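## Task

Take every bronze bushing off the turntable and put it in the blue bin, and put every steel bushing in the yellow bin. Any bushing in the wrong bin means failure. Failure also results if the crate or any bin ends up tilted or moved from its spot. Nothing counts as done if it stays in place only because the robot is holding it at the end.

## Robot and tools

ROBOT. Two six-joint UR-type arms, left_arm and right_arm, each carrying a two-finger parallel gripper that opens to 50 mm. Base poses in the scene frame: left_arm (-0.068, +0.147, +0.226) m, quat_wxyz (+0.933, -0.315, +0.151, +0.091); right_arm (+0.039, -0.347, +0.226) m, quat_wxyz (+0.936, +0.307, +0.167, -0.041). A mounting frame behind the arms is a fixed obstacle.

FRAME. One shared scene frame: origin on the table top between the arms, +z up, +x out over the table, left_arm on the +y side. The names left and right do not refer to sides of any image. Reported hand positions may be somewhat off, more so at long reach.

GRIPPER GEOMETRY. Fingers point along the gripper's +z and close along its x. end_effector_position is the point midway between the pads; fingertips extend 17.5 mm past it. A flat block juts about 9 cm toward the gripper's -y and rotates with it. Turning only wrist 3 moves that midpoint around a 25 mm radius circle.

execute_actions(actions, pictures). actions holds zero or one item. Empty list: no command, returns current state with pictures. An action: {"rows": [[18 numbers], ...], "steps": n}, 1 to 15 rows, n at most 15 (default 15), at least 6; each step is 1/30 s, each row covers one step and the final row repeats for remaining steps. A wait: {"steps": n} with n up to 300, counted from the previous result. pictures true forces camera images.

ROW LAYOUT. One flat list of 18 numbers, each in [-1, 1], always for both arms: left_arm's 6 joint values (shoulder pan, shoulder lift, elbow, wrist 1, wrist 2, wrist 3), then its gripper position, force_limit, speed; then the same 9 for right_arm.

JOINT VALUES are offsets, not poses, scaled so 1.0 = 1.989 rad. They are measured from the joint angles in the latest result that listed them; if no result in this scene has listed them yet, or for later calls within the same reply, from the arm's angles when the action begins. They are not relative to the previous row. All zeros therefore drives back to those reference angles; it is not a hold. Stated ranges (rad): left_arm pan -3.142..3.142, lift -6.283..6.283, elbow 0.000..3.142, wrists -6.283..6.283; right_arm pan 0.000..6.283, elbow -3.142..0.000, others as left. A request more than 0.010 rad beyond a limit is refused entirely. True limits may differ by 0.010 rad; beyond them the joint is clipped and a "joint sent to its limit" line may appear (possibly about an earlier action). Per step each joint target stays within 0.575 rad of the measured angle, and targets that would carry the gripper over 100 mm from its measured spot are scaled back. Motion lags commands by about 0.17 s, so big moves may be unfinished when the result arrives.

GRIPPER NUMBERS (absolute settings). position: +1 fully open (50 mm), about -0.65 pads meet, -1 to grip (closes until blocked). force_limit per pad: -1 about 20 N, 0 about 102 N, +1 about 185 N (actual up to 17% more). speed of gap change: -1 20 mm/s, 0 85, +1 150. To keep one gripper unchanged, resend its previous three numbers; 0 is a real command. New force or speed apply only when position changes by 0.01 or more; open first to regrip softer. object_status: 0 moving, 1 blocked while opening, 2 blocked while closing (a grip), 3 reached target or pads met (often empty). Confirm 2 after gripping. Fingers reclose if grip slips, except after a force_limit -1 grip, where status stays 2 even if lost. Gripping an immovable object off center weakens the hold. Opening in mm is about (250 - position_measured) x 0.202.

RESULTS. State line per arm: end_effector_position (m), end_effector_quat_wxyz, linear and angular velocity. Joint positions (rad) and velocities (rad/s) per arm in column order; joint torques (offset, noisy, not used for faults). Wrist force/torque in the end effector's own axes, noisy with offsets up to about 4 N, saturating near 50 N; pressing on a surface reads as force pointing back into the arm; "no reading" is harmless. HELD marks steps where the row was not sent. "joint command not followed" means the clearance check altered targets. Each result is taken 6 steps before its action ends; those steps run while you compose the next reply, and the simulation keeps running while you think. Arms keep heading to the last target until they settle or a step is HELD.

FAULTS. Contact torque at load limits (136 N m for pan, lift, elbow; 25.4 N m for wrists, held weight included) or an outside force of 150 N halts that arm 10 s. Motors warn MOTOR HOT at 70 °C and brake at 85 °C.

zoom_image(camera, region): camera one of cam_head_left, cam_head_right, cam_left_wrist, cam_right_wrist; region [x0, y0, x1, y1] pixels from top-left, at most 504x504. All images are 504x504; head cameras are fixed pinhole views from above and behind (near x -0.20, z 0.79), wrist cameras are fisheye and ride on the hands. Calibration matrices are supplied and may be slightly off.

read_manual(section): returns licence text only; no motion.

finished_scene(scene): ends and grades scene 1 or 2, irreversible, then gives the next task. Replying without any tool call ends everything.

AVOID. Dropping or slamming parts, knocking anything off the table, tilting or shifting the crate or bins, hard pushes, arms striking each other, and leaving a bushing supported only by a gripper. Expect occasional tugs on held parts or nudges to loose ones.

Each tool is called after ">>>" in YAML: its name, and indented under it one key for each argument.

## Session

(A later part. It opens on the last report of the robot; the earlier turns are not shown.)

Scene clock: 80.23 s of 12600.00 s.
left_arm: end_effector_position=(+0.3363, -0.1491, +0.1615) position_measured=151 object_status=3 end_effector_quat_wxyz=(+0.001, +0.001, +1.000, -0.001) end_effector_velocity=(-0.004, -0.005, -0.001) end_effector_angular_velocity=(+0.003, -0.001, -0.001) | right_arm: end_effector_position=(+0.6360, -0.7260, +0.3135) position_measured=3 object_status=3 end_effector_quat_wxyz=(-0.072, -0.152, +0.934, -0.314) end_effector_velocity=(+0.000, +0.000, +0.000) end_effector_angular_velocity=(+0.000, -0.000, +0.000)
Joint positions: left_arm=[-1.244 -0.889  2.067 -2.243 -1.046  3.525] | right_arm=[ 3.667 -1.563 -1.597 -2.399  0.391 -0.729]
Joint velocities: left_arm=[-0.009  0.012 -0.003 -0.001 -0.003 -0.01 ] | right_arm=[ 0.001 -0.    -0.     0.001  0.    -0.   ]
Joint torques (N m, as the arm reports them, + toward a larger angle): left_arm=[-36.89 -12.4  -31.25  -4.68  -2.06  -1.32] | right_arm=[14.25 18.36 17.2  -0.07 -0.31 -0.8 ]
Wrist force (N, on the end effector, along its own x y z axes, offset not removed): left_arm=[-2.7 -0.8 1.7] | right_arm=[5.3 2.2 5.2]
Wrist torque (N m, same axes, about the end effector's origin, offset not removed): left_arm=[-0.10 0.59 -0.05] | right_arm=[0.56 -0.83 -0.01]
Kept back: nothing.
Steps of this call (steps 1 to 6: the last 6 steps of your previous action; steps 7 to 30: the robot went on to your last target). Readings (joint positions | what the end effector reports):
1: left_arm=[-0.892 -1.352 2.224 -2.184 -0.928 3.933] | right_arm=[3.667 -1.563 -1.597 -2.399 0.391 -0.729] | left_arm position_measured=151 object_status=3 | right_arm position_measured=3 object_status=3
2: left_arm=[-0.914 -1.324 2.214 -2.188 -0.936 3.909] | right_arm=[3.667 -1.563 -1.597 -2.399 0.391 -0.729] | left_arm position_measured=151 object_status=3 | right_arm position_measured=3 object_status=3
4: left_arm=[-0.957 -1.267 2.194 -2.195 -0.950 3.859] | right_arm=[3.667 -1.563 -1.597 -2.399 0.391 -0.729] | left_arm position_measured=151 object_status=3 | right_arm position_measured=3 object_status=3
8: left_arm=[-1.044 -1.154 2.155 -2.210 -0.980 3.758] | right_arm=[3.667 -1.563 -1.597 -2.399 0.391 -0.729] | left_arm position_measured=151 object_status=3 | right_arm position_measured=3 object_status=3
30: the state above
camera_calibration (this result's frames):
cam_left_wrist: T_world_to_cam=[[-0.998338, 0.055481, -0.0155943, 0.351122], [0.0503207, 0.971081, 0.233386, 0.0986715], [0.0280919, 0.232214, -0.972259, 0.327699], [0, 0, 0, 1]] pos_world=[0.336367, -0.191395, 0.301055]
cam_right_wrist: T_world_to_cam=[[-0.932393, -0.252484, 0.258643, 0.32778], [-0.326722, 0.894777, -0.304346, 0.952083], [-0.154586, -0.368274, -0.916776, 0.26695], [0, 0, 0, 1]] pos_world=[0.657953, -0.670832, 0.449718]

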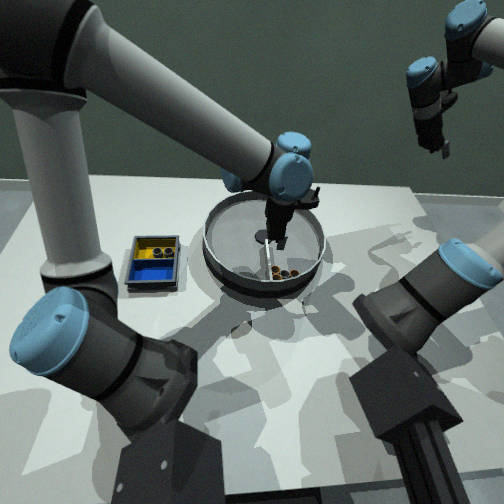

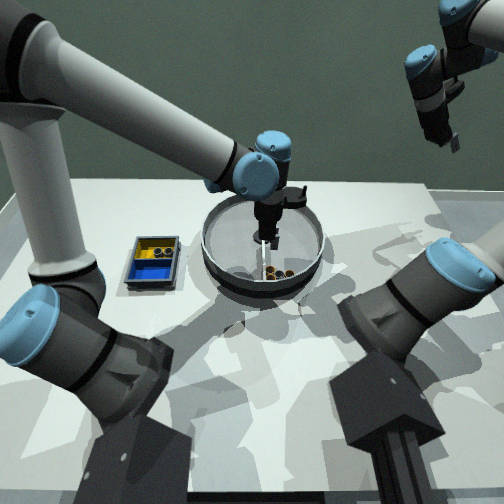

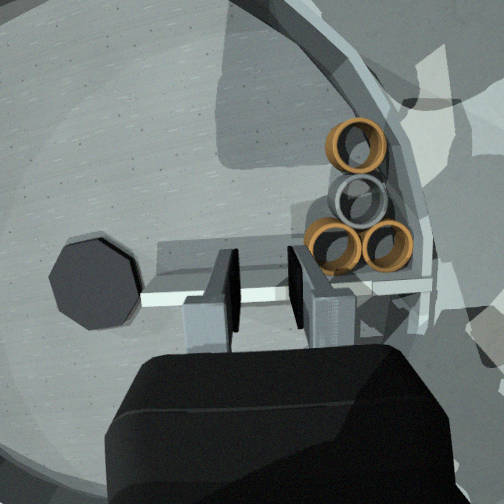

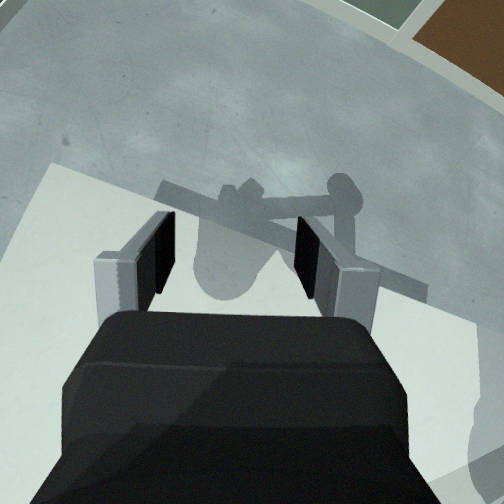

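>>> execute_actions:
  actions:
    - {"rows":[[0.002,0.009,0.0105,-0.02,0.001,0.002,0.01,-0.4,0.3,0,0,0,0,0,0,1,-1,0],[0.0035,0.0185,0.021,-0.041,0.002,0.0035,0.01,-0.4,0.3,0,0,0,0,0,0,1,-1,0],[0.0053,0.0277,0.0315,-0.062,0.003,0.005,0.01,-0.4,0.3,0,0,0,0,0,0,1,-1,0],[0.007,0.037,0.042,-0.083,0.004,0.007,0.01,-0.4,0.3,0,0,0,0,0,0,1,-1,0],[0.0088,0.0461,0.0525,-0.1033,0.005,0.0086,0.01,-0.4,0.3,0,0,0,0,0,0,1,-1,0]],"steps":15}

>>> execute_actions:
  actions:
    - {"steps":14}
  pictures: true

>>> zoom_image:
  camera: "cam_left_wrist"
  region: [240, 205, 400, 345]

Scene clock: 81.40 s of 12600.00 s.
left_arm: end_effector_position=(+0.3152, -0.1447, +0.1180) position_measured=151 object_status=3 end_effector_quat_wxyz=(+0.001, +0.001, +1.000, +0.000) end_effector_velocity=(-0.062, +0.016, -0.125) end_effector_angular_velocity=(-0.020, -0.013, +0.014) | right_arm: end_effector_position=(+0.6360, -0.7260, +0.3135) position_measured=3 object_status=3 end_effector_quat_wxyz=(-0.072, -0.152, +0.934, -0.314) end_effector_velocity=(-0.000, -0.000, -0.000) end_effector_angular_velocity=(-0.000, -0.001, -0.000)
Joint positions: left_arm=[-1.232 -0.823  2.142 -2.386 -1.039  3.538] | right_arm=[ 3.667 -1.563 -1.597 -2.399  0.391 -0.729]
Joint velocities: left_arm=[ 0.037  0.201  0.232 -0.479  0.022  0.038] | right_arm=[-0.     0.001 -0.001  0.    -0.001  0.001]
Joint torques (N m, as the arm reports them, + toward a larger angle): left_arm=[-23.53 -16.92  -8.8   -5.48   1.79   1.57] | right_arm=[13.9  18.22 17.13 -0.11 -0.21 -0.85]
Wrist force (N, on the end effector, along its own x y z axes, offset not removed): left_arm=[-0.4 -1.5 1.7] | right_arm=[-1.1 -0.1 -0.4]
Wrist torque (N m, same axes, about the end effector's origin, offset not removed): left_arm=[-0.23 0.18 -0.13] | right_arm=[-0.09 0.21 0.08]
Steps of this call (steps 1 to 15: the robot went on to your last target; steps 16 to 26: nothing new was sent; steps 27 to 35: the first 9 steps of this action). Readings (joint positions | what the end effector reports):
27: left_arm=[-1.245 -0.887 2.067 -2.243 -1.047 3.524] | right_arm=[3.667 -1.563 -1.597 -2.399 0.391 -0.729] | left_arm position_measured=151 object_status=3 | right_arm position_measured=3 object_status=3
28: left_arm=[-1.245 -0.886 2.069 -2.247 -1.047 3.524] | right_arm=[3.667 -1.563 -1.597 -2.399 0.391 -0.729] | left_arm position_measured=151 object_status=3 | right_arm position_measured=3 object_status=3
30: left_arm=[-1.242 -0.874 2.083 -2.271 -1.045 3.527] | right_arm=[3.667 -1.563 -1.597 -2.399 0.391 -0.729] | left_arm position_measured=151 object_status=3 | right_arm position_measured=3 object_status=3
34: left_arm=[-1.233 -0.831 2.133 -2.368 -1.040 3.536] | right_arm=[3.667 -1.563 -1.597 -2.399 0.391 -0.729] | left_arm position_measured=151 object_status=3 | right_arm position_measured=3 object_status=3
35: the state above

Scene clock: 81.87 s of 12600.00 s.
left_arm: end_effector_position=(+0.3073, -0.1422, +0.1025) position_measured=151 object_status=3 end_effector_quat_wxyz=(+0.002, +0.000, +1.000, -0.001) end_effector_velocity=(-0.001, +0.000, -0.003) end_effector_angular_velocity=(-0.001, -0.001, +0.001) | right_arm: end_effector_position=(+0.6360, -0.7260, +0.3135) position_measured=3 object_status=3 end_effector_quat_wxyz=(-0.072, -0.152, +0.934, -0.314) end_effector_velocity=(+0.000, +0.000, +0.000) end_effector_angular_velocity=(-0.000, -0.000, +0.001)
Joint positions: left_arm=[-1.227 -0.798  2.171 -2.447 -1.036  3.542] | right_arm=[ 3.667 -1.563 -1.597 -2.399  0.391 -0.729]
Joint velocities: left_arm=[ 0.     0.005  0.006 -0.013  0.001  0.   ] | right_arm=[ 0.     0.    -0.    -0.    -0.001  0.   ]
Joint torques (N m, as the arm reports them, + toward a larger angle): left_arm=[-21.43 -13.28  -3.73  -4.78   1.33   1.51] | right_arm=[13.53 17.61 17.58 -0.05 -0.3  -0.7 ]
Wrist force (N, on the end effector, along its own x y z axes, offset not removed): left_arm=[-1.5 -0.7 0.9] | right_arm=[-0.2 -2.6 0.5]
Wrist torque (N m, same axes, about the end effector's origin, offset not removed): left_arm=[-0.18 0.35 0.03] | right_arm=[-0.41 0.00 0.36]
Kept back: nothing.
Steps of this call (steps 1 to 6: the last 6 steps of your previous action; steps 7 to 14: the robot went on to your last target). Readings (joint positions | what the end effector reports):
1: left_arm=[-1.231 -0.817 2.148 -2.400 -1.039 3.539] | right_arm=[3.667 -1.563 -1.597 -2.399 0.391 -0.729] | left_arm position_measured=151 object_status=3 | right_arm position_measured=3 object_status=3
2: left_arm=[-1.230 -0.813 2.154 -2.411 -1.038 3.540] | right_arm=[3.667 -1.563 -1.597 -2.399 0.391 -0.729] | left_arm position_measured=151 object_status=3 | right_arm position_measured=3 object_status=3
4: left_arm=[-1.229 -0.806 2.161 -2.426 -1.037 3.541] | right_arm=[3.667 -1.563 -1.597 -2.399 0.391 -0.729] | left_arm position_measured=151 object_status=3 | right_arm position_measured=3 object_status=3
8: left_arm=[-1.227 -0.800 2.168 -2.441 -1.037 3.542] | right_arm=[3.667 -1.563 -1.597 -2.399 0.391 -0.729] | left_arm position_measured=151 object_status=3 | right_arm position_measured=3 object_status=3
14: the state above
camera_calibration (this result's frames):
cam_left_wrist: T_world_to_cam=[[-0.998359, 0.0546679, -0.0170705, 0.320905], [0.0491747, 0.971043, 0.233789, 0.107572], [0.0293569, 0.232566, -0.972137, 0.269222], [0, 0, 0, 1]] pos_world=[0.307185, -0.184612, 0.24205]
cam_right_wrist: T_world_to_cam=[[-0.932393, -0.252484, 0.258643, 0.32778], [-0.326722, 0.894777, -0.304346, 0.952083], [-0.154586, -0.368274, -0.916776, 0.26695], [0, 0, 0, 1]] pos_world=[0.657953, -0.670832, 0.449718]

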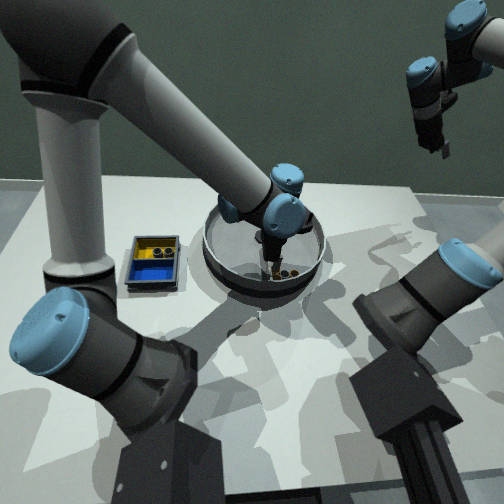

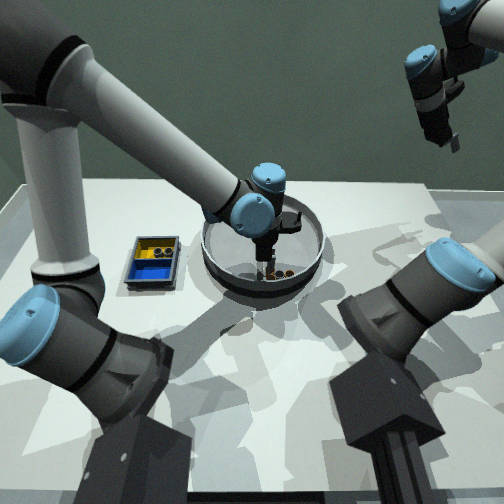

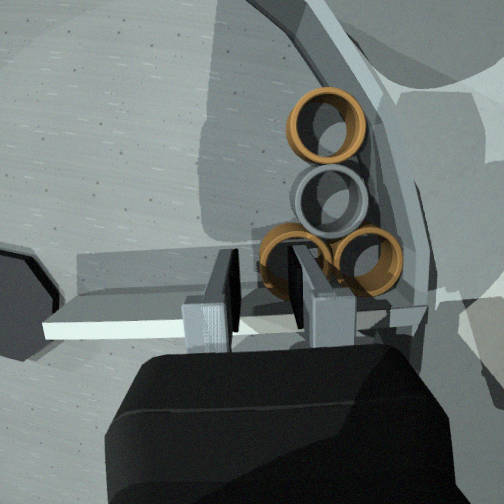

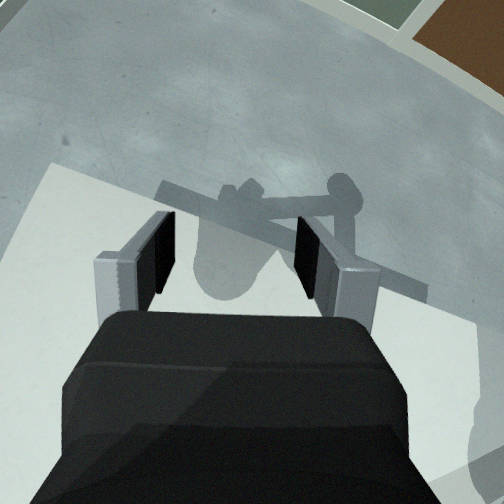

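Region (240, 205, 400, 345) of cam_left_wrist's 504x504 image, scaled by 3.150, with more detail than that image has; it fills the top 441 rows of this view, and the rest is white.

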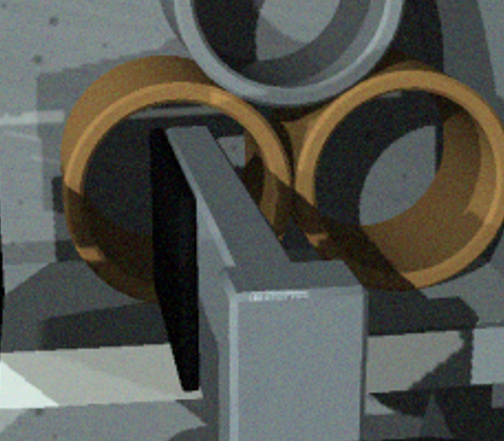

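>>> execute_actions:
  actions:
    - {"rows":[[0.0005,0.002,-0.0005,-0.002,0.0003,0.0006,0.01,-0.4,0.3,0,0,0,0,0,0,1,-1,0],[0.0016,0.004,-0.0004,-0.0046,0.0007,0.0018,0.01,-0.4,0.3,0,0,0,0,0,0,1,-1,0],[0.0027,0.0059,-0.0003,-0.0071,0.0012,0.0029,0.01,-0.4,0.3,0,0,0,0,0,0,1,-1,0]],"steps":10}

>>> execute_actions:
  actions:
    - {"steps":10}
  pictures: true

>>> zoom_image:
  camera: "cam_left_wrist"
  region: [240, 205, 400, 345]

Scene clock: 82.80 s of 12600.00 s.
left_arm: end_effector_position=(+0.3072, -0.1424, +0.1009) position_measured=151 object_status=3 end_effector_quat_wxyz=(+0.002, +0.000, +1.000, -0.001) end_effector_velocity=(+0.003, -0.005, -0.020) end_effector_angular_velocity=(-0.002, -0.000, +0.000) | right_arm: end_effector_position=(+0.6360, -0.7260, +0.3135) position_measured=3 object_status=3 end_effector_quat_wxyz=(-0.072, -0.152, +0.934, -0.314) end_effector_velocity=(-0.001, -0.000, -0.001) end_effector_angular_velocity=(-0.001, +0.002, +0.000)
Joint positions: left_arm=[-1.226 -0.794  2.171 -2.451 -1.036  3.544] | right_arm=[ 3.667 -1.563 -1.597 -2.399  0.391 -0.729]
Joint velocities: left_arm=[ 0.024  0.052 -0.008 -0.059  0.011  0.026] | right_arm=[-0.001 -0.    -0.001 -0.001 -0.     0.001]
Joint torques (N m, as the arm reports them, + toward a larger angle): left_arm=[-21.18 -11.39 -27.93  -4.8    1.49   1.6 ] | right_arm=[13.97 18.   17.35  0.01 -0.15 -0.81]
Wrist force (N, on the end effector, along its own x y z axes, offset not removed): left_arm=[-1.6 -0.2 -0.7] | right_arm=[2.4 2.1 1.8]
Wrist torque (N m, same axes, about the end effector's origin, offset not removed): left_arm=[-0.06 0.36 -0.01] | right_arm=[0.18 -0.32 -0.04]
Steps of this call (steps 1 to 24: the robot went on to your last target; steps 25 to 28: the first 4 steps of this action). Readings (joint positions | what the end effector reports):
25: left_arm=[-1.227 -0.797 2.172 -2.448 -1.036 3.543] | right_arm=[3.667 -1.563 -1.597 -2.399 0.391 -0.729] | left_arm position_measured=151 object_status=3 | right_arm position_measured=3 object_status=3
26: left_arm=[-1.227 -0.797 2.172 -2.449 -1.036 3.543] | right_arm=[3.667 -1.563 -1.597 -2.399 0.391 -0.729] | left_arm position_measured=151 object_status=3 | right_arm position_measured=3 object_status=3
28: the state above

Scene clock: 83.13 s of 12600.00 s.
left_arm: end_effector_position=(+0.3076, -0.1430, +0.0979) position_measured=151 object_status=3 end_effector_quat_wxyz=(+0.002, +0.000, +1.000, -0.001) end_effector_velocity=(+0.000, -0.001, -0.002) end_effector_angular_velocity=(-0.000, -0.000, -0.000) | right_arm: end_effector_position=(+0.6360, -0.7260, +0.3135) position_measured=3 object_status=3 end_effector_quat_wxyz=(-0.072, -0.152, +0.934, -0.314) end_effector_velocity=(-0.000, -0.000, -0.000) end_effector_angular_velocity=(+0.000, -0.000, -0.002)
Joint positions: left_arm=[-1.222 -0.787  2.17  -2.46  -1.034  3.548] | right_arm=[ 3.667 -1.563 -1.597 -2.399  0.391 -0.729]
Joint velocities: left_arm=[ 0.002  0.005 -0.001 -0.006  0.001  0.003] | right_arm=[-0.001  0.    -0.     0.001  0.     0.001]
Joint torques (N m, as the arm reports them, + toward a larger angle): left_arm=[-21.58 -14.41 -27.76  -4.78   1.59   1.67] | right_arm=[14.09 16.81 17.62 -0.02 -0.24 -0.7 ]
Wrist force (N, on the end effector, along its own x y z axes, offset not removed): left_arm=[-0.8 -1.4 1.5] | right_arm=[-2.9 -0.8 2.5]
Wrist torque (N m, same axes, about the end effector's origin, offset not removed): left_arm=[-0.17 0.25 -0.06] | right_arm=[-0.02 0.78 0.11]
Kept back: nothing.
Steps of this call (steps 1 to 6: the last 6 steps of your previous action; steps 7 to 10: the robot went on to your last target). Readings (joint positions | what the end effector reports):
1: left_arm=[-1.225 -0.792 2.171 -2.453 -1.035 3.545] | right_arm=[3.667 -1.563 -1.597 -2.399 0.391 -0.729] | left_arm position_measured=151 object_status=3 | right_arm position_measured=3 object_status=3
2: left_arm=[-1.224 -0.791 2.171 -2.455 -1.035 3.546] | right_arm=[3.667 -1.563 -1.597 -2.399 0.391 -0.729] | left_arm position_measured=151 object_status=3 | right_arm position_measured=3 object_status=3
4: left_arm=[-1.223 -0.789 2.171 -2.457 -1.035 3.547] | right_arm=[3.667 -1.563 -1.597 -2.399 0.391 -0.729] | left_arm position_measured=151 object_status=3 | right_arm position_measured=3 object_status=3
8: left_arm=[-1.222 -0.787 2.170 -2.460 -1.034 3.548] | right_arm=[3.667 -1.563 -1.597 -2.399 0.391 -0.729] | left_arm position_measured=151 object_status=3 | right_arm position_measured=3 object_status=3
10: the state above
camera_calibration (this result's frames):
cam_left_wrist: T_world_to_cam=[[-0.998351, 0.0548358, -0.0169991, 0.321133], [0.0493607, 0.971082, 0.233587, 0.109339], [0.0293165, 0.232363, -0.972187, 0.264896], [0, 0, 0, 1]] pos_world=[0.30744, -0.185339, 0.237448]
cam_right_wrist: T_world_to_cam=[[-0.932392, -0.252484, 0.258643, 0.32778], [-0.326722, 0.894777, -0.304346, 0.952083], [-0.154586, -0.368274, -0.916776, 0.26695], [0, 0, 0, 1]] pos_world=[0.657953, -0.670832, 0.449718]

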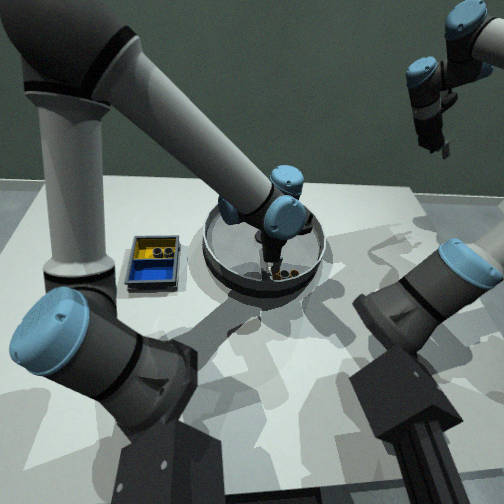

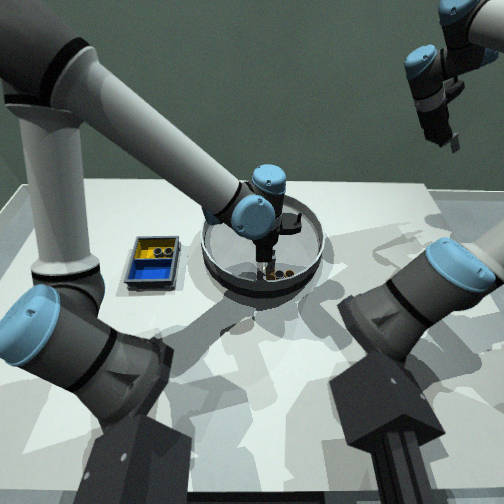

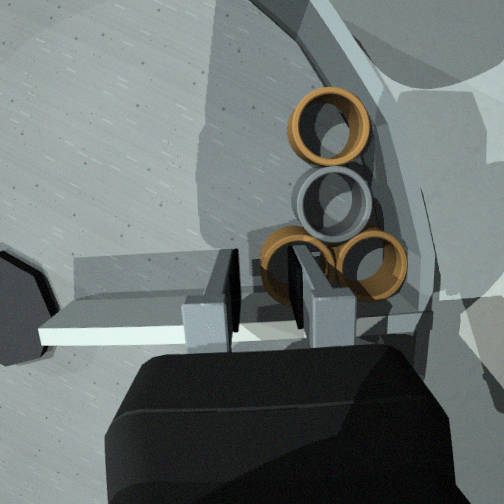

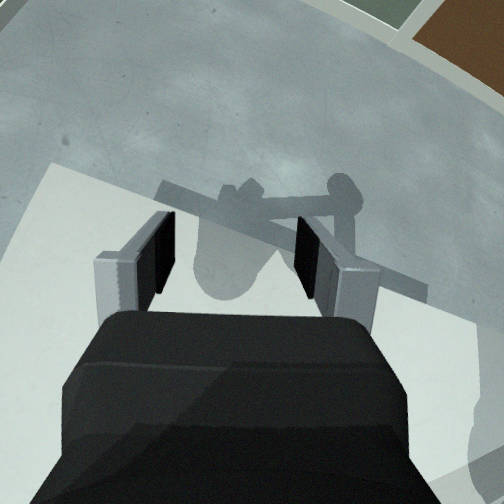

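Region (240, 205, 400, 345) of cam_left_wrist's 504x504 image, scaled by 3.150, with more detail than that image has; it fills the top 441 rows of this view, and the rest is white.

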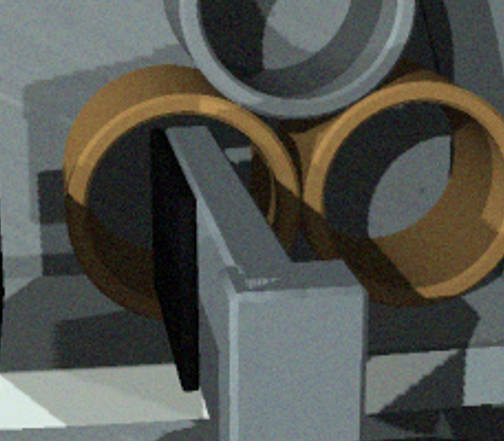

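>>> execute_actions:
  actions:
    - {"rows":[[0.0004,0.0007,0,-0.001,0.0002,0.0005,0.01,-0.4,0.3,0,0,0,0,0,0,1,-1,0],[0.0009,0.0015,0.0001,-0.002,0.0004,0.0009,0.01,-0.4,0.3,0,0,0,0,0,0,1,-1,0],[0.0013,0.0022,0.0001,-0.0031,0.0006,0.0014,0.01,-0.4,0.3,0,0,0,0,0,0,1,-1,0]],"steps":10}

>>> execute_actions:
  actions:
    - {"steps":9}

Scene clock: 83.87 s of 12600.00 s.
left_arm: end_effector_position=(+0.3077, -0.1431, +0.0972) position_measured=151 object_status=3 end_effector_quat_wxyz=(+0.002, +0.000, +1.000, -0.001) end_effector_velocity=(+0.001, -0.000, -0.008) end_effector_angular_velocity=(-0.001, -0.000, +0.001) | right_arm: end_effector_position=(+0.6360, -0.7260, +0.3135) position_measured=3 object_status=3 end_effector_quat_wxyz=(-0.072, -0.152, +0.934, -0.314) end_effector_velocity=(-0.000, +0.000, -0.001) end_effector_angular_velocity=(-0.001, +0.001, -0.000)
Joint positions: left_arm=[-1.221 -0.785  2.17  -2.462 -1.034  3.549] | right_arm=[ 3.667 -1.563 -1.597 -2.399  0.391 -0.729]
Joint velocities: left_arm=[ 0.011  0.018 -0.    -0.025  0.005  0.012] | right_arm=[-0.    -0.001 -0.001 -0.     0.     0.001]
Joint torques (N m, as the arm reports them, + toward a larger angle): left_arm=[-19.95 -12.62 -20.93  -4.83   1.63   1.27] | right_arm=[13.48 17.17 17.26  0.08 -0.39 -0.71]
Wrist force (N, on the end effector, along its own x y z axes, offset not removed): left_arm=[-0.7 -1.3 -0.9] | right_arm=[-0.7 -3.7 0.2]
Wrist torque (N m, same axes, about the end effector's origin, offset not removed): left_arm=[-0.31 0.21 -0.06] | right_arm=[-0.69 0.32 0.23]
Steps of this call (steps 1 to 15: the robot went on to your last target; steps 16 to 18: nothing new was sent; steps 19 to 22: the first 4 steps of this action). Readings (joint positions | what the end effector reports):
19: left_arm=[-1.222 -0.786 2.170 -2.461 -1.034 3.548] | right_arm=[3.667 -1.563 -1.597 -2.399 0.391 -0.729] | left_arm position_measured=151 object_status=3 | right_arm position_measured=3 object_status=3
20: left_arm=[-1.221 -0.786 2.170 -2.461 -1.034 3.548] | right_arm=[3.667 -1.563 -1.597 -2.399 0.391 -0.729] | left_arm position_measured=151 object_status=3 | right_arm position_measured=3 object_status=3
22: the state above

Scene clock: 84.17 s of 12600.00 s.
left_arm: end_effector_position=(+0.3078, -0.1431, +0.0960) position_measured=151 object_status=3 end_effector_quat_wxyz=(+0.002, +0.000, +1.000, -0.001) end_effector_velocity=(+0.000, -0.000, -0.001) end_effector_angular_velocity=(-0.001, -0.001, -0.000) | right_arm: end_effector_position=(+0.6360, -0.7260, +0.3135) position_measured=3 object_status=3 end_effector_quat_wxyz=(-0.072, -0.152, +0.934, -0.314) end_effector_velocity=(-0.000, -0.000, -0.000) end_effector_angular_velocity=(-0.000, +0.001, +0.000)
Joint positions: left_arm=[-1.219 -0.783  2.171 -2.466 -1.033  3.55 ] | right_arm=[ 3.667 -1.563 -1.597 -2.399  0.391 -0.729]
Joint velocities: left_arm=[ 0.001  0.001  0.    -0.004  0.001  0.002] | right_arm=[-0.001  0.    -0.001  0.    -0.    -0.001]
Joint torques (N m, as the arm reports them, + toward a larger angle): left_arm=[-20.86 -14.87  -3.27  -4.84   1.52   1.47] | right_arm=[13.03 17.32 17.58 -0.07 -0.22 -0.9 ]
Wrist force (N, on the end effector, along its own x y z axes, offset not removed): left_arm=[-0.8 -1.2 -0.5] | right_arm=[-2.9 1.7 0.1]
Wrist torque (N m, same axes, about the end effector's origin, offset not removed): left_arm=[-0.23 0.25 -0.01] | right_arm=[0.19 0.58 0.32]
Kept back: nothing.
Steps of this call (steps 1 to 6: the last 6 steps of your previous action; steps 7 to 9: the robot went on to your last target). Readings (joint positions | what the end effector reports):
1: left_arm=[-1.221 -0.785 2.170 -2.463 -1.034 3.549] | right_arm=[3.667 -1.563 -1.597 -2.399 0.391 -0.729] | left_arm position_measured=151 object_status=3 | right_arm position_measured=3 object_status=3
2: left_arm=[-1.220 -0.784 2.170 -2.464 -1.034 3.549] | right_arm=[3.667 -1.563 -1.597 -2.399 0.391 -0.729] | left_arm position_measured=151 object_status=3 | right_arm position_measured=3 object_status=3
4: left_arm=[-1.220 -0.783 2.170 -2.465 -1.033 3.550] | right_arm=[3.667 -1.563 -1.597 -2.399 0.391 -0.729] | left_arm position_measured=151 object_status=3 | right_arm position_measured=3 object_status=3
8: left_arm=[-1.219 -0.783 2.171 -2.466 -1.033 3.550] | right_arm=[3.667 -1.563 -1.597 -2.399 0.391 -0.729] | left_arm position_measured=151 object_status=3 | right_arm position_measured=3 object_status=3
9: the state above

>>> execute_actions:
  actions:
    - {"rows":[[0.0016,0.0027,0.0002,-0.0038,0.0007,0.0017,0.01,-0.4,0.3,0,0,0,0,0,0,1,-1,0],[0.0031,0.0055,0.0004,-0.0076,0.0014,0.0033,0.01,-0.4,0.3,0,0,0,0,0,0,1,-1,0],[0.0047,0.0082,0.0005,-0.0114,0.0021,0.005,0.01,-0.4,0.3,0,0,0,0,0,0,1,-1,0],[0.0062,0.011,0.0007,-0.0152,0.0028,0.0066,0.01,-0.4,0.3,0,0,0,0,0,0,1,-1,0],[0.0078,0.0137,0.0009,-0.019,0.0035,0.0083,0.01,-0.4,0.3,0,0,0,0,0,0,1,-1,0],[0.0078,0.0137,0.0009,-0.019,0.0035,0.0083,0.01,-0.4,0.3,0,0,0,0,0,0,1,-1,0],[0.0078,0.0137,0.0009,-0.019,0.0035,0.0083,0.01,-0.4,0.3,0,0,0,0,0,0,1,-1,0],[0.0078,0.0137,0.0009,-0.019,0.0035,0.0083,0.01,-0.4,0.3,0,0,0,0,0,0,1,-1,0],[0.0078,0.0137,0.0009,-0.019,0.0035,0.0083,0.01,-0.4,0.3,0,0,0,0,0,0,1,-1,0],[0.0078,0.0137,0.0009,-0.019,0.0035,0.0083,0.01,-0.4,0.3,0,0,0,0,0,0,1,-1,0],[0.0078,0.0137,0.0009,-0.019,0.0035,0.0083,0.01,-0.4,0.3,0,0,0,0,0,0,1,-1,0],[0.0078,0.0137,0.0009,-0.019,0.0035,0.0083,0.01,-0.4,0.3,0,0,0,0,0,0,1,-1,0],[0.0078,0.0137,0.0009,-0.019,0.0035,0.0083,0.01,-0.4,0.3,0,0,0,0,0,0,1,-1,0],[0.0078,0.0137,0.0009,-0.019,0.0035,0.0083,0.01,-0.4,0.3,0,0,0,0,0,0,1,-1,0],[0.0078,0.0137,0.0009,-0.019,0.0035,0.0083,-1,-0.4,0.3,0,0,0,0,0,0,1,-1,0]],"steps":15}

>>> execute_actions:
  actions:
    - {"steps":17}

Scene clock: 85.97 s of 12600.00 s.
left_arm: end_effector_position=(+0.3083, -0.1431, +0.0867) position_measured=151 object_status=3 end_effector_quat_wxyz=(+0.002, +0.001, +1.000, -0.001) end_effector_velocity=(+0.001, +0.001, -0.028) end_effector_angular_velocity=(+0.001, +0.001, -0.000) | right_arm: end_effector_position=(+0.6360, -0.7260, +0.3135) position_measured=3 object_status=3 end_effector_quat_wxyz=(-0.072, -0.152, +0.934, -0.314) end_effector_velocity=(-0.001, -0.000, -0.000) end_effector_angular_velocity=(+0.000, -0.000, -0.002)
Joint positions: left_arm=[-1.208 -0.763  2.172 -2.493 -1.028  3.562] | right_arm=[ 3.667 -1.563 -1.597 -2.399  0.391 -0.729]
Joint velocities: left_arm=[ 0.033  0.058  0.006 -0.081  0.015  0.034] | right_arm=[-0.     0.001 -0.001  0.     0.001  0.002]
Joint torques (N m, as the arm reports them, + toward a larger angle): left_arm=[-22.41 -14.    -4.31  -4.9    1.45   1.09] | right_arm=[14.14 17.27 17.29  0.06 -0.31 -0.82]
Wrist force (N, on the end effector, along its own x y z axes, offset not removed): left_arm=[-0.8 -0.9 1.2] | right_arm=[0.2 0.2 0.8]
Wrist torque (N m, same axes, about the end effector's origin, offset not removed): left_arm=[-0.18 0.20 0.00] | right_arm=[-0.02 0.16 0.25]
Steps of this call (steps 1 to 15: the robot went on to your last target; steps 16 to 45: nothing new was sent; steps 46 to 54: the first 9 steps of this action). Readings (joint positions | what the end effector reports):
46: left_arm=[-1.219 -0.782 2.171 -2.466 -1.033 3.551] | right_arm=[3.667 -1.563 -1.597 -2.399 0.391 -0.729] | left_arm position_measured=151 object_status=3 | right_arm position_measured=3 object_status=3
47: left_arm=[-1.219 -0.782 2.171 -2.467 -1.033 3.551] | right_arm=[3.667 -1.563 -1.597 -2.399 0.391 -0.729] | left_arm position_measured=151 object_status=3 | right_arm position_measured=3 object_status=3
49: left_arm=[-1.217 -0.778 2.171 -2.472 -1.032 3.553] | right_arm=[3.667 -1.563 -1.597 -2.399 0.391 -0.729] | left_arm position_measured=151 object_status=3 | right_arm position_measured=3 object_status=3
53: left_arm=[-1.209 -0.765 2.172 -2.490 -1.029 3.561] | right_arm=[3.667 -1.563 -1.597 -2.399 0.391 -0.729] | left_arm position_measured=151 object_status=3 | right_arm position_measured=3 object_status=3
54: the state above

Scene clock: 86.53 s of 12600.00 s.
left_arm: end_effector_position=(+0.3085, -0.1432, +0.0833) position_measured=216 object_status=2 end_effector_quat_wxyz=(+0.002, +0.001, +1.000, -0.001) end_effector_velocity=(+0.000, -0.000, -0.000) end_effector_angular_velocity=(-0.001, +0.000, +0.000) | right_arm: end_effector_position=(+0.6360, -0.7260, +0.3135) position_measured=3 object_status=3 end_effector_quat_wxyz=(-0.072, -0.152, +0.934, -0.314) end_effector_velocity=(+0.000, -0.001, +0.000) end_effector_angular_velocity=(+0.000, -0.002, -0.001)
Joint positions: left_arm=[-1.204 -0.755  2.172 -2.504 -1.026  3.567] | right_arm=[ 3.667 -1.563 -1.597 -2.399  0.391 -0.729]
Joint velocities: left_arm=[ 0.001  0.001 -0.001 -0.001  0.     0.001] | right_arm=[-0.     0.001  0.001  0.    -0.001 -0.   ]
Joint torques (N m, as the arm reports them, + toward a larger angle): left_arm=[-15.28  -7.23   1.59  -3.46   1.53   1.52] | right_arm=[13.79 17.44 17.58  0.08 -0.3  -0.84]
Wrist force (N, on the end effector, along its own x y z axes, offset not removed): left_arm=[-1.4 1.2 -16.7] | right_arm=[2.1 0.8 3.8]
Wrist torque (N m, same axes, about the end effector's origin, offset not removed): left_arm=[-0.18 0.40 -0.01] | right_arm=[0.25 -0.19 0.13]
Kept back: nothing.
Steps of this call (steps 1 to 6: the last 6 steps of your previous action; steps 7 to 17: the robot went on to your last target). Readings (joint positions | what the end effector reports):
1: left_arm=[-1.207 -0.761 2.172 -2.496 -1.028 3.563] | right_arm=[3.667 -1.563 -1.597 -2.399 0.391 -0.729] | left_arm position_measured=151 object_status=3 | right_arm position_measured=3 object_status=3
2: left_arm=[-1.206 -0.760 2.172 -2.497 -1.027 3.564] | right_arm=[3.667 -1.563 -1.597 -2.399 0.391 -0.729] | left_arm position_measured=151 object_status=3 | right_arm position_measured=3 object_status=3
4: left_arm=[-1.205 -0.758 2.172 -2.500 -1.027 3.565] | right_arm=[3.667 -1.563 -1.597 -2.399 0.391 -0.729] | left_arm position_measured=151 object_status=3 | right_arm position_measured=3 object_status=3
8: left_arm=[-1.204 -0.756 2.172 -2.502 -1.026 3.566] | right_arm=[3.667 -1.563 -1.597 -2.399 0.391 -0.729] | left_arm position_measured=190 object_status=0 | right_arm position_measured=3 object_status=3
17: the state above

>>> execute_actions:
  actions:
    - {"rows":[[-0.003,-0.006,-0.001,0.0085,-0.0015,-0.0035,-1,-0.4,0.3,0,0,0,0,0,0,1,-1,0],[-0.007,-0.0135,-0.002,0.019,-0.0033,-0.008,-1,-0.4,0.3,0,0,0,0,0,0,1,-1,0],[-0.012,-0.022,-0.003,0.0315,-0.0055,-0.013,-1,-0.4,0.3,0,0,0,0,0,0,1,-1,0],[-0.0173,-0.0312,-0.0045,0.0447,-0.0078,-0.0186,-1,-0.4,0.3,0,0,0,0,0,0,1,-1,0],[-0.024,-0.042,-0.0095,0.065,-0.011,-0.0255,-1,-0.4,0.3,0,0,0,0,0,0,1,-1,0],[-0.0305,-0.053,-0.015,0.086,-0.0143,-0.0323,-1,-0.4,0.3,0,0,0,0,0,0,1,-1,0],[-0.0372,-0.0644,-0.0201,0.1066,-0.0176,-0.0392,-1,-0.4,0.3,0,0,0,0,0,0,1,-1,0],[-0.0372,-0.0644,-0.0201,0.1066,-0.0176,-0.0392,-1,-0.4,0.3,0,0,0,0,0,0,1,-1,0],[-0.0372,-0.0644,-0.0201,0.1066,-0.0176,-0.0392,-1,-0.4,0.3,0,0,0,0,0,0,1,-1,0],[-0.01,-0.118,0.002,0.12,-0.007,-0.009,-1,-0.4,0.3,0,0,0,0,0,0,1,-1,0],[0.027,-0.192,0.033,0.139,0.007,0.032,-1,-0.4,0.3,0,0,0,0,0,0,1,-1,0],[0.064,-0.265,0.064,0.158,0.021,0.074,-1,-0.4,0.3,0,0,0,0,0,0,1,-1,0],[0.101,-0.339,0.095,0.177,0.036,0.116,-1,-0.4,0.3,0,0,0,0,0,0,1,-1,0],[0.139,-0.413,0.126,0.197,0.05,0.157,-1,-0.4,0.3,0,0,0,0,0,0,1,-1,0],[0.176,-0.4867,0.1571,0.216,0.0644,0.1988,-1,-0.4,0.3,0,0,0,0,0,0,1,-1,0]],"steps":15}

>>> execute_actions:
  actions:
    - {"steps":40}
  pictures: true

Scene clock: 88.87 s of 12600.00 s.
left_arm: end_effector_position=(+0.3097, -0.1466, +0.1213) position_measured=216 object_status=2 end_effector_quat_wxyz=(+0.002, -0.001, +1.000, -0.002) end_effector_velocity=(+0.003, -0.007, +0.222) end_effector_angular_velocity=(+0.033, +0.008, -0.017) | right_arm: end_effector_position=(+0.6360, -0.7260, +0.3135) position_measured=3 object_status=3 end_effector_quat_wxyz=(-0.072, -0.152, +0.934, -0.314) end_effector_velocity=(+0.001, +0.000, +0.000) end_effector_angular_velocity=(+0.000, -0.001, +0.002)
Joint positions: left_arm=[-1.246 -0.828  2.153 -2.392 -1.046  3.522] | right_arm=[ 3.667 -1.563 -1.597 -2.399  0.391 -0.729]
Joint velocities: left_arm=[-0.239 -0.416 -0.15   0.727 -0.111 -0.244] | right_arm=[ 0.001 -0.     0.     0.    -0.001 -0.001]
Joint torques (N m, as the arm reports them, + toward a larger angle): left_arm=[-33.54 -29.11 -24.49   1.24  -2.58  -1.49] | right_arm=[13.49 17.54 17.09  0.09 -0.24 -0.69]
Wrist force (N, on the end effector, along its own x y z axes, offset not removed): left_arm=[-0.9 -2.3 -0.5] | right_arm=[-0.1 -0.2 2.2]
Wrist torque (N m, same axes, about the end effector's origin, offset not removed): left_arm=[-0.40 0.22 -0.07] | right_arm=[0.12 0.22 -0.05]
Steps of this call (steps 1 to 15: the robot went on to your last target; steps 16 to 61: nothing new was sent; steps 62 to 70: the first 9 steps of this action). Readings (joint positions | what the end effector reports):
62: left_arm=[-1.204 -0.755 2.172 -2.504 -1.026 3.567] | right_arm=[3.667 -1.563 -1.597 -2.399 0.391 -0.729] | left_arm position_measured=216 object_status=2 | right_arm position_measured=3 object_status=3
63: left_arm=[-1.204 -0.756 2.172 -2.502 -1.026 3.566] | right_arm=[3.667 -1.563 -1.597 -2.399 0.391 -0.729] | left_arm position_measured=216 object_status=2 | right_arm position_measured=3 object_status=3
65: left_arm=[-1.210 -0.766 2.171 -2.489 -1.029 3.560] | right_arm=[3.667 -1.563 -1.597 -2.399 0.391 -0.729] | left_arm position_measured=216 object_status=2 | right_arm position_measured=3 object_status=3
69: left_arm=[-1.237 -0.813 2.158 -2.418 -1.042 3.531] | right_arm=[3.667 -1.563 -1.597 -2.399 0.391 -0.729] | left_arm position_measured=216 object_status=2 | right_arm position_measured=3 object_status=3
70: the state above

Scene clock: 90.20 s of 12600.00 s.
left_arm: end_effector_position=(+0.3253, +0.2023, +0.1499) position_measured=216 object_status=2 end_effector_quat_wxyz=(+0.000, +0.000, +1.000, -0.000) end_effector_velocity=(-0.001, +0.003, +0.000) end_effector_angular_velocity=(-0.001, -0.001, +0.001) | right_arm: end_effector_position=(+0.6360, -0.7260, +0.3135) position_measured=3 object_status=3 end_effector_quat_wxyz=(-0.072, -0.152, +0.934, -0.314) end_effector_velocity=(+0.000, -0.001, +0.000) end_effector_angular_velocity=(+0.001, -0.001, -0.002)
Joint positions: left_arm=[-0.854 -1.722  2.484 -2.074 -0.898  3.962] | right_arm=[ 3.667 -1.563 -1.597 -2.399  0.391 -0.729]
Joint velocities: left_arm=[ 0.003 -0.01   0.003  0.002  0.001  0.004] | right_arm=[-0.     0.001  0.001 -0.     0.    -0.   ]
Joint torques (N m, as the arm reports them, + toward a larger angle): left_arm=[ -4.27 -14.13  -5.58  -0.21   1.37   1.42] | right_arm=[14.21 17.62 17.53  0.06 -0.14 -0.85]
Wrist force (N, on the end effector, along its own x y z axes, offset not removed): left_arm=[-0.7 -0.6 0.7] | right_arm=[2.0 -0.6 3.5]
Wrist torque (N m, same axes, about the end effector's origin, offset not removed): left_arm=[-0.14 0.21 0.02] | right_arm=[0.06 -0.15 -0.09]
Kept back: nothing.
Steps of this call (steps 1 to 6: the last 6 steps of your previous action; steps 7 to 40: the robot went on to your last target). Readings (joint positions | what the end effector reports):
1: left_arm=[-1.253 -0.840 2.148 -2.369 -1.049 3.515] | right_arm=[3.667 -1.563 -1.597 -2.399 0.391 -0.729] | left_arm position_measured=216 object_status=2 | right_arm position_measured=3 object_status=3
2: left_arm=[-1.255 -0.855 2.148 -2.349 -1.050 3.513] | right_arm=[3.667 -1.563 -1.597 -2.399 0.391 -0.729] | left_arm position_measured=216 object_status=2 | right_arm position_measured=3 object_status=3
4: left_arm=[-1.233 -0.915 2.168 -2.313 -1.041 3.538] | right_arm=[3.667 -1.563 -1.597 -2.399 0.391 -0.729] | left_arm position_measured=216 object_status=2 | right_arm position_measured=3 object_status=3
8: left_arm=[-1.159 -1.054 2.230 -2.263 -1.013 3.620] | right_arm=[3.667 -1.563 -1.597 -2.399 0.391 -0.729] | left_arm position_measured=216 object_status=2 | right_arm position_measured=3 object_status=3
40: the state above
camera_calibration (this result's frames):
cam_left_wrist: T_world_to_cam=[[-0.998396, 0.0548129, -0.0141785, 0.320343], [0.0499584, 0.970735, 0.2349, -0.239285], [0.0266391, 0.233815, -0.971916, 0.235287], [0, 0, 0, 1]] pos_world=[0.325515, 0.15971, 0.289429]
cam_right_wrist: T_world_to_cam=[[-0.932392, -0.252484, 0.258643, 0.32778], [-0.326722, 0.894777, -0.304346, 0.952083], [-0.154586, -0.368274, -0.916776, 0.26695], [0, 0, 0, 1]] pos_world=[0.657953, -0.670832, 0.449718]

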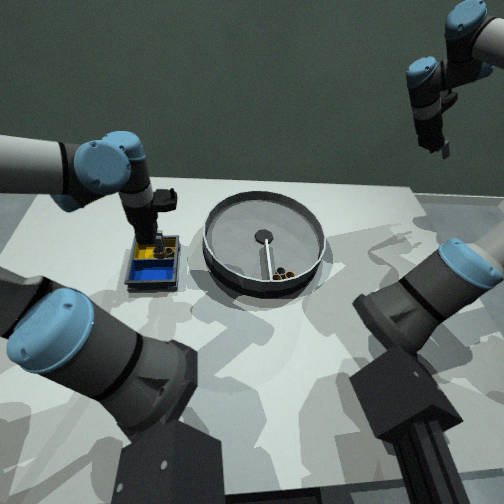

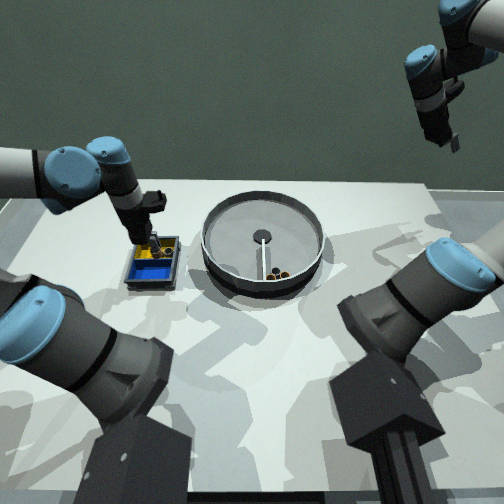

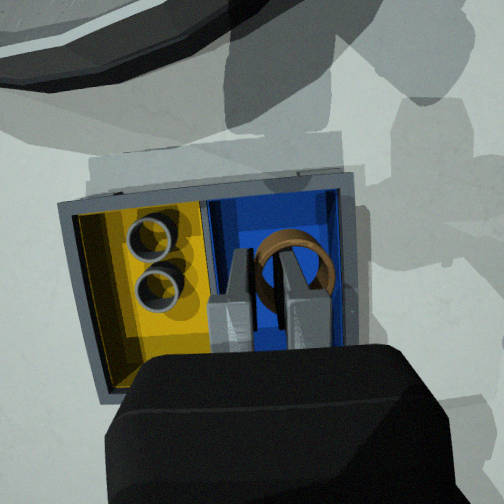

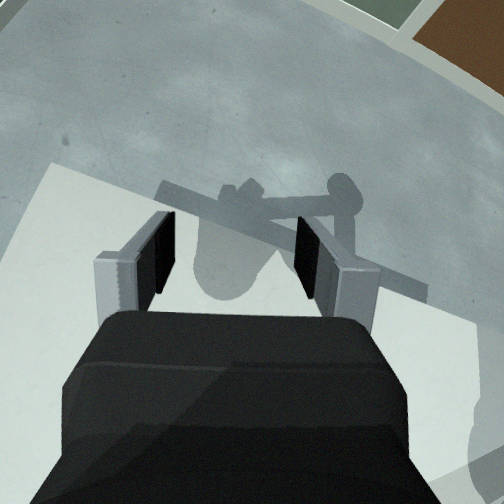

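>>> execute_actions:
  actions:
    - {"rows":[[0.013,0.02,0.006,-0.037,0.003,0.0165,-1,-0.4,0.3,0,0,0,0,0,0,1,-1,0],[0.026,0.039,0.0125,-0.073,0.005,0.033,-1,-0.4,0.3,0,0,0,0,0,0,1,-1,0],[0.039,0.059,0.019,-0.11,0.008,0.0495,-1,-0.4,0.3,0,0,0,0,0,0,1,-1,0],[0.052,0.079,0.025,-0.146,0.0107,0.066,-1,-0.4,0.3,0,0,0,0,0,0,1,-1,0],[0.0651,0.0987,0.0313,-0.1828,0.0134,0.0825,-1,-0.4,0.3,0,0,0,0,0,0,1,-1,0],[0.0743,0.1163,0.0327,-0.2096,0.0145,0.0945,-1,-0.4,0.3,0,0,0,0,0,0,1,-1,0],[0.0835,0.134,0.0341,-0.2363,0.0155,0.1064,-1,-0.4,0.3,0,0,0,0,0,0,1,-1,0],[0.0926,0.1516,0.0355,-0.2631,0.0166,0.1184,-1,-0.4,0.3,0,0,0,0,0,0,1,-1,0],[0.1018,0.1693,0.0369,-0.2898,0.0176,0.1303,-1,-0.4,0.3,0,0,0,0,0,0,1,-1,0],[0.111,0.1869,0.0383,-0.3166,0.0187,0.1423,-1,-0.4,0.3,0,0,0,0,0,0,1,-1,0]],"steps":15}

>>> execute_actions:
  actions:
    - {"steps":18}

Scene clock: 91.10 s of 12600.00 s.
left_arm: end_effector_position=(+0.3233, +0.2023, +0.0962) position_measured=216 object_status=2 end_effector_quat_wxyz=(-0.006, +0.006, +1.000, +0.003) end_effector_velocity=(+0.009, -0.006, -0.273) end_effector_angular_velocity=(-0.017, +0.008, +0.006) | right_arm: end_effector_position=(+0.6360, -0.7260, +0.3135) position_measured=3 object_status=3 end_effector_quat_wxyz=(-0.072, -0.152, +0.934, -0.314) end_effector_velocity=(-0.000, +0.000, -0.000) end_effector_angular_velocity=(-0.001, +0.001, +0.002)
Joint positions: left_arm=[-0.749 -1.563  2.531 -2.346 -0.877  4.094] | right_arm=[ 3.667 -1.563 -1.597 -2.399  0.391 -0.729]
Joint velocities: left_arm=[ 0.554  0.936  0.176 -1.569  0.088  0.703] | right_arm=[ 0.     0.    -0.002 -0.    -0.    -0.001]
Joint torques (N m, as the arm reports them, + toward a larger angle): left_arm=[ 3.66 16.11 -4.3  -8.19  1.64  3.1 ] | right_arm=[13.02 18.39 17.18  0.07 -0.2  -0.7 ]
Wrist force (N, on the end effector, along its own x y z axes, offset not removed): left_arm=[-1.0 -1.5 0.5] | right_arm=[-0.5 0.0 3.3]
Wrist torque (N m, same axes, about the end effector's origin, offset not removed): left_arm=[-0.22 0.27 -0.05] | right_arm=[0.03 0.28 -0.08]
Steps of this call (steps 1 to 18: the robot went on to your last target; steps 19 to 27: the first 9 steps of this action). Readings (joint positions | what the end effector reports):
19: left_arm=[-0.854 -1.723 2.485 -2.074 -0.898 3.962] | right_arm=[3.667 -1.563 -1.597 -2.399 0.391 -0.729] | left_arm position_measured=216 object_status=2 | right_arm position_measured=3 object_status=3
20: left_arm=[-0.852 -1.720 2.486 -2.078 -0.897 3.965] | right_arm=[3.667 -1.563 -1.597 -2.399 0.391 -0.729] | left_arm position_measured=216 object_status=2 | right_arm position_measured=3 object_status=3
22: left_arm=[-0.835 -1.696 2.494 -2.117 -0.894 3.986] | right_arm=[3.667 -1.563 -1.597 -2.399 0.391 -0.729] | left_arm position_measured=216 object_status=2 | right_arm position_measured=3 object_status=3
26: left_arm=[-0.768 -1.594 2.525 -2.293 -0.880 4.070] | right_arm=[3.667 -1.563 -1.597 -2.399 0.391 -0.729] | left_arm position_measured=216 object_status=2 | right_arm position_measured=3 object_status=3
27: the state above

Scene clock: 91.70 s of 12600.00 s.
left_arm: end_effector_position=(+0.3253, +0.2024, +0.0396) position_measured=216 object_status=2 end_effector_quat_wxyz=(+0.000, +0.000, +1.000, -0.000) end_effector_velocity=(-0.000, +0.000, -0.005) end_effector_angular_velocity=(-0.000, -0.002, +0.002) | right_arm: end_effector_position=(+0.6360, -0.7260, +0.3135) position_measured=3 object_status=3 end_effector_quat_wxyz=(-0.072, -0.152, +0.934, -0.314) end_effector_velocity=(-0.000, -0.000, -0.000) end_effector_angular_velocity=(+0.000, +0.001, +0.000)
Joint positions: left_arm=[-0.635 -1.353  2.56  -2.7   -0.861  4.243] | right_arm=[ 3.667 -1.563 -1.597 -2.399  0.391 -0.729]
Joint velocities: left_arm=[ 0.01   0.019  0.002 -0.031  0.001  0.013] | right_arm=[-0.001  0.    -0.    -0.     0.    -0.001]
Joint torques (N m, as the arm reports them, + toward a larger angle): left_arm=[-9.67 -3.66  0.54 -4.33  1.33  1.36] | right_arm=[13.65 17.4  17.52  0.03 -0.28 -0.79]
Wrist force (N, on the end effector, along its own x y z axes, offset not removed): left_arm=[-2.3 -0.9 1.4] | right_arm=[-0.6 -5.0 2.7]
Wrist torque (N m, same axes, about the end effector's origin, offset not removed): left_arm=[-0.13 0.50 -0.08] | right_arm=[-0.65 0.36 -0.22]
Kept back: nothing.
Steps of this call (steps 1 to 6: the last 6 steps of your previous action; steps 7 to 18: the robot went on to your last target). Readings (joint positions | what the end effector reports):
1: left_arm=[-0.731 -1.531 2.537 -2.400 -0.874 4.118] | right_arm=[3.667 -1.563 -1.597 -2.399 0.391 -0.729] | left_arm position_measured=216 object_status=2 | right_arm position_measured=3 object_status=3
2: left_arm=[-0.712 -1.498 2.542 -2.454 -0.872 4.142] | right_arm=[3.667 -1.563 -1.597 -2.399 0.391 -0.729] | left_arm position_measured=216 object_status=2 | right_arm position_measured=3 object_status=3
4: left_arm=[-0.681 -1.440 2.549 -2.550 -0.868 4.182] | right_arm=[3.667 -1.563 -1.597 -2.399 0.391 -0.729] | left_arm position_measured=216 object_status=2 | right_arm position_measured=3 object_status=3
8: left_arm=[-0.651 -1.382 2.556 -2.649 -0.863 4.222] | right_arm=[3.667 -1.563 -1.597 -2.399 0.391 -0.729] | left_arm position_measured=216 object_status=2 | right_arm position_measured=3 object_status=3
18: the state above

>>> execute_actions:
  actions:
    - {"rows":[[0.0009,0.0014,0,-0.0019,0,0.001,-0.2,-0.4,0.3,0,0,0,0,0,0,1,-1,0],[0.0009,0.0014,0,-0.0019,0,0.001,-0.2,-0.4,0.3,0,0,0,0,0,0,1,-1,0],[0.0009,0.0014,0,-0.0019,0,0.001,-0.2,-0.4,0.3,0,0,0,0,0,0,1,-1,0],[0.0009,0.0014,0,-0.0019,0,0.001,-0.2,-0.4,0.3,0,0,0,0,0,0,1,-1,0],[0.0009,0.0014,0,-0.0019,0,0.001,-0.2,-0.4,0.3,0,0,0,0,0,0,1,-1,0],[0.0009,0.0014,0,-0.0019,0,0.001,-0.2,-0.4,0.3,0,0,0,0,0,0,1,-1,0],[0.0009,0.0014,0,-0.0019,0,0.001,-0.2,-0.4,0.3,0,0,0,0,0,0,1,-1,0],[-0.006,-0.012,-0.001,0.018,-0.0007,-0.008,-0.2,-0.4,0.3,0,0,0,0,0,0,1,-1,0],[-0.016,-0.031,-0.0025,0.047,-0.002,-0.021,-0.2,-0.4,0.3,0,0,0,0,0,0,1,-1,0],[-0.03,-0.059,-0.0047,0.089,-0.0036,-0.04,-0.2,-0.4,0.3,0,0,0,0,0,0,1,-1,0],[-0.045,-0.0868,-0.0069,0.132,-0.0052,-0.0588,-0.2,-0.4,0.3,0,0,0,0,0,0,1,-1,0],[-0.061,-0.112,-0.0147,0.178,-0.0086,-0.0794,-0.2,-0.4,0.3,0,0,0,0,0,0,1,-1,0],[-0.0775,-0.1365,-0.0225,0.223,-0.012,-0.1,-0.2,-0.4,0.3,0,0,0,0,0,0,1,-1,0],[-0.094,-0.161,-0.03,0.269,-0.0153,-0.1205,-0.2,-0.4,0.3,0,0,0,0,0,0,1,-1,0],[-0.11,-0.1861,-0.038,0.3146,-0.0186,-0.1411,-0.2,-0.4,0.3,0,0,0,0,0,0,1,-1,0]],"steps":15}

>>> execute_actions:
  actions:
    - {"steps":16}

Scene clock: 94.10 s of 12600.00 s.
left_arm: end_effector_position=(+0.3253, +0.2024, +0.0395) position_measured=182 object_status=0 end_effector_quat_wxyz=(+0.000, +0.000, +1.000, -0.000) end_effector_velocity=(+0.011, -0.006, +0.037) end_effector_angular_velocity=(-0.012, -0.016, +0.016) | right_arm: end_effector_position=(+0.6360, -0.7260, +0.3135) position_measured=3 object_status=3 end_effector_quat_wxyz=(-0.072, -0.152, +0.934, -0.314) end_effector_velocity=(-0.000, -0.000, -0.000) end_effector_angular_velocity=(-0.000, +0.001, +0.000)
Joint positions: left_arm=[-0.635 -1.352  2.56  -2.701 -0.861  4.243] | right_arm=[ 3.667 -1.563 -1.597 -2.399  0.391 -0.729]
Joint velocities: left_arm=[-0.071 -0.127 -0.015  0.177 -0.009 -0.093] | right_arm=[-0.    -0.     0.    -0.001  0.    -0.   ]
Joint torques (N m, as the arm reports them, + toward a larger angle): left_arm=[-29.36 -36.73 -24.4    1.71  -2.16  -1.84] | right_arm=[13.96 17.48 16.87  0.23 -0.32 -0.82]
Wrist force (N, on the end effector, along its own x y z axes, offset not removed): left_arm=[-1.5 -0.6 2.1] | right_arm=[-1.8 -1.3 -5.9]
Wrist torque (N m, same axes, about the end effector's origin, offset not removed): left_arm=[-0.07 0.42 0.00] | right_arm=[-0.30 0.74 0.05]
Steps of this call (steps 1 to 15: the robot went on to your last target; steps 16 to 63: nothing new was sent; steps 64 to 72: the first 9 steps of this action). Readings (joint positions | what the end effector reports):
64: left_arm=[-0.634 -1.350 2.561 -2.704 -0.861 4.245] | right_arm=[3.667 -1.563 -1.597 -2.399 0.391 -0.729] | left_arm position_measured=211 object_status=0 | right_arm position_measured=3 object_status=3
65: left_arm=[-0.634 -1.350 2.561 -2.704 -0.861 4.245] | right_arm=[3.667 -1.563 -1.597 -2.399 0.391 -0.729] | left_arm position_measured=194 object_status=0 | right_arm position_measured=3 object_status=3
67: left_arm=[-0.633 -1.350 2.561 -2.704 -0.861 4.245] | right_arm=[3.667 -1.563 -1.597 -2.399 0.391 -0.729] | left_arm position_measured=182 object_status=0 | right_arm position_measured=3 object_status=3
71: left_arm=[-0.633 -1.350 2.560 -2.704 -0.861 4.245] | right_arm=[3.667 -1.563 -1.597 -2.399 0.391 -0.729] | left_arm position_measured=182 object_status=0 | right_arm position_measured=3 object_status=3
72: the state above

Scene clock: 94.63 s of 12600.00 s.
left_arm: end_effector_position=(+0.3271, +0.2010, +0.1445) position_measured=182 object_status=3 end_effector_quat_wxyz=(+0.001, -0.001, +1.000, -0.002) end_effector_velocity=(-0.014, +0.011, +0.041) end_effector_angular_velocity=(+0.022, +0.015, -0.018) | right_arm: end_effector_position=(+0.6360, -0.7260, +0.3135) position_measured=3 object_status=3 end_effector_quat_wxyz=(-0.072, -0.152, +0.934, -0.314) end_effector_velocity=(+0.000, -0.000, -0.000) end_effector_angular_velocity=(-0.000, -0.000, -0.000)
Joint positions: left_arm=[-0.842 -1.704  2.489 -2.112 -0.896  3.977] | right_arm=[ 3.667 -1.563 -1.597 -2.399  0.391 -0.729]
Joint velocities: left_arm=[-0.09  -0.15  -0.034  0.287 -0.015 -0.114] | right_arm=[-0.001 -0.001  0.001  0.001 -0.001 -0.001]
Joint torques (N m, as the arm reports them, + toward a larger angle): left_arm=[-18.07 -12.75 -30.52   0.27  -2.22  -1.36] | right_arm=[13.59 18.21 17.1   0.04 -0.29 -0.8 ]
Wrist force (N, on the end effector, along its own x y z axes, offset not removed): left_arm=[-0.1 -1.1 -0.5] | right_arm=[-1.4 -0.5 -0.3]
Wrist torque (N m, same axes, about the end effector's origin, offset not removed): left_arm=[-0.24 0.13 -0.08] | right_arm=[0.07 0.40 0.18]
Kept back: nothing.
Steps of this call (steps 1 to 6: the last 6 steps of your previous action; steps 7 to 16: the robot went on to your last target). Readings (joint positions | what the end effector reports):
1: left_arm=[-0.639 -1.360 2.559 -2.690 -0.862 4.238] | right_arm=[3.667 -1.563 -1.597 -2.399 0.391 -0.729] | left_arm position_measured=182 object_status=0 | right_arm position_measured=3 object_status=3
2: left_arm=[-0.646 -1.373 2.558 -2.671 -0.863 4.228] | right_arm=[3.667 -1.563 -1.597 -2.399 0.391 -0.729] | left_arm position_measured=182 object_status=3 | right_arm position_measured=3 object_status=3
4: left_arm=[-0.674 -1.422 2.553 -2.603 -0.867 4.193] | right_arm=[3.667 -1.563 -1.597 -2.399 0.391 -0.729] | left_arm position_measured=182 object_status=3 | right_arm position_measured=3 object_status=3
8: left_arm=[-0.763 -1.570 2.520 -2.367 -0.882 4.080] | right_arm=[3.667 -1.563 -1.597 -2.399 0.391 -0.729] | left_arm position_measured=182 object_status=3 | right_arm position_measured=3 object_status=3
16: the state above


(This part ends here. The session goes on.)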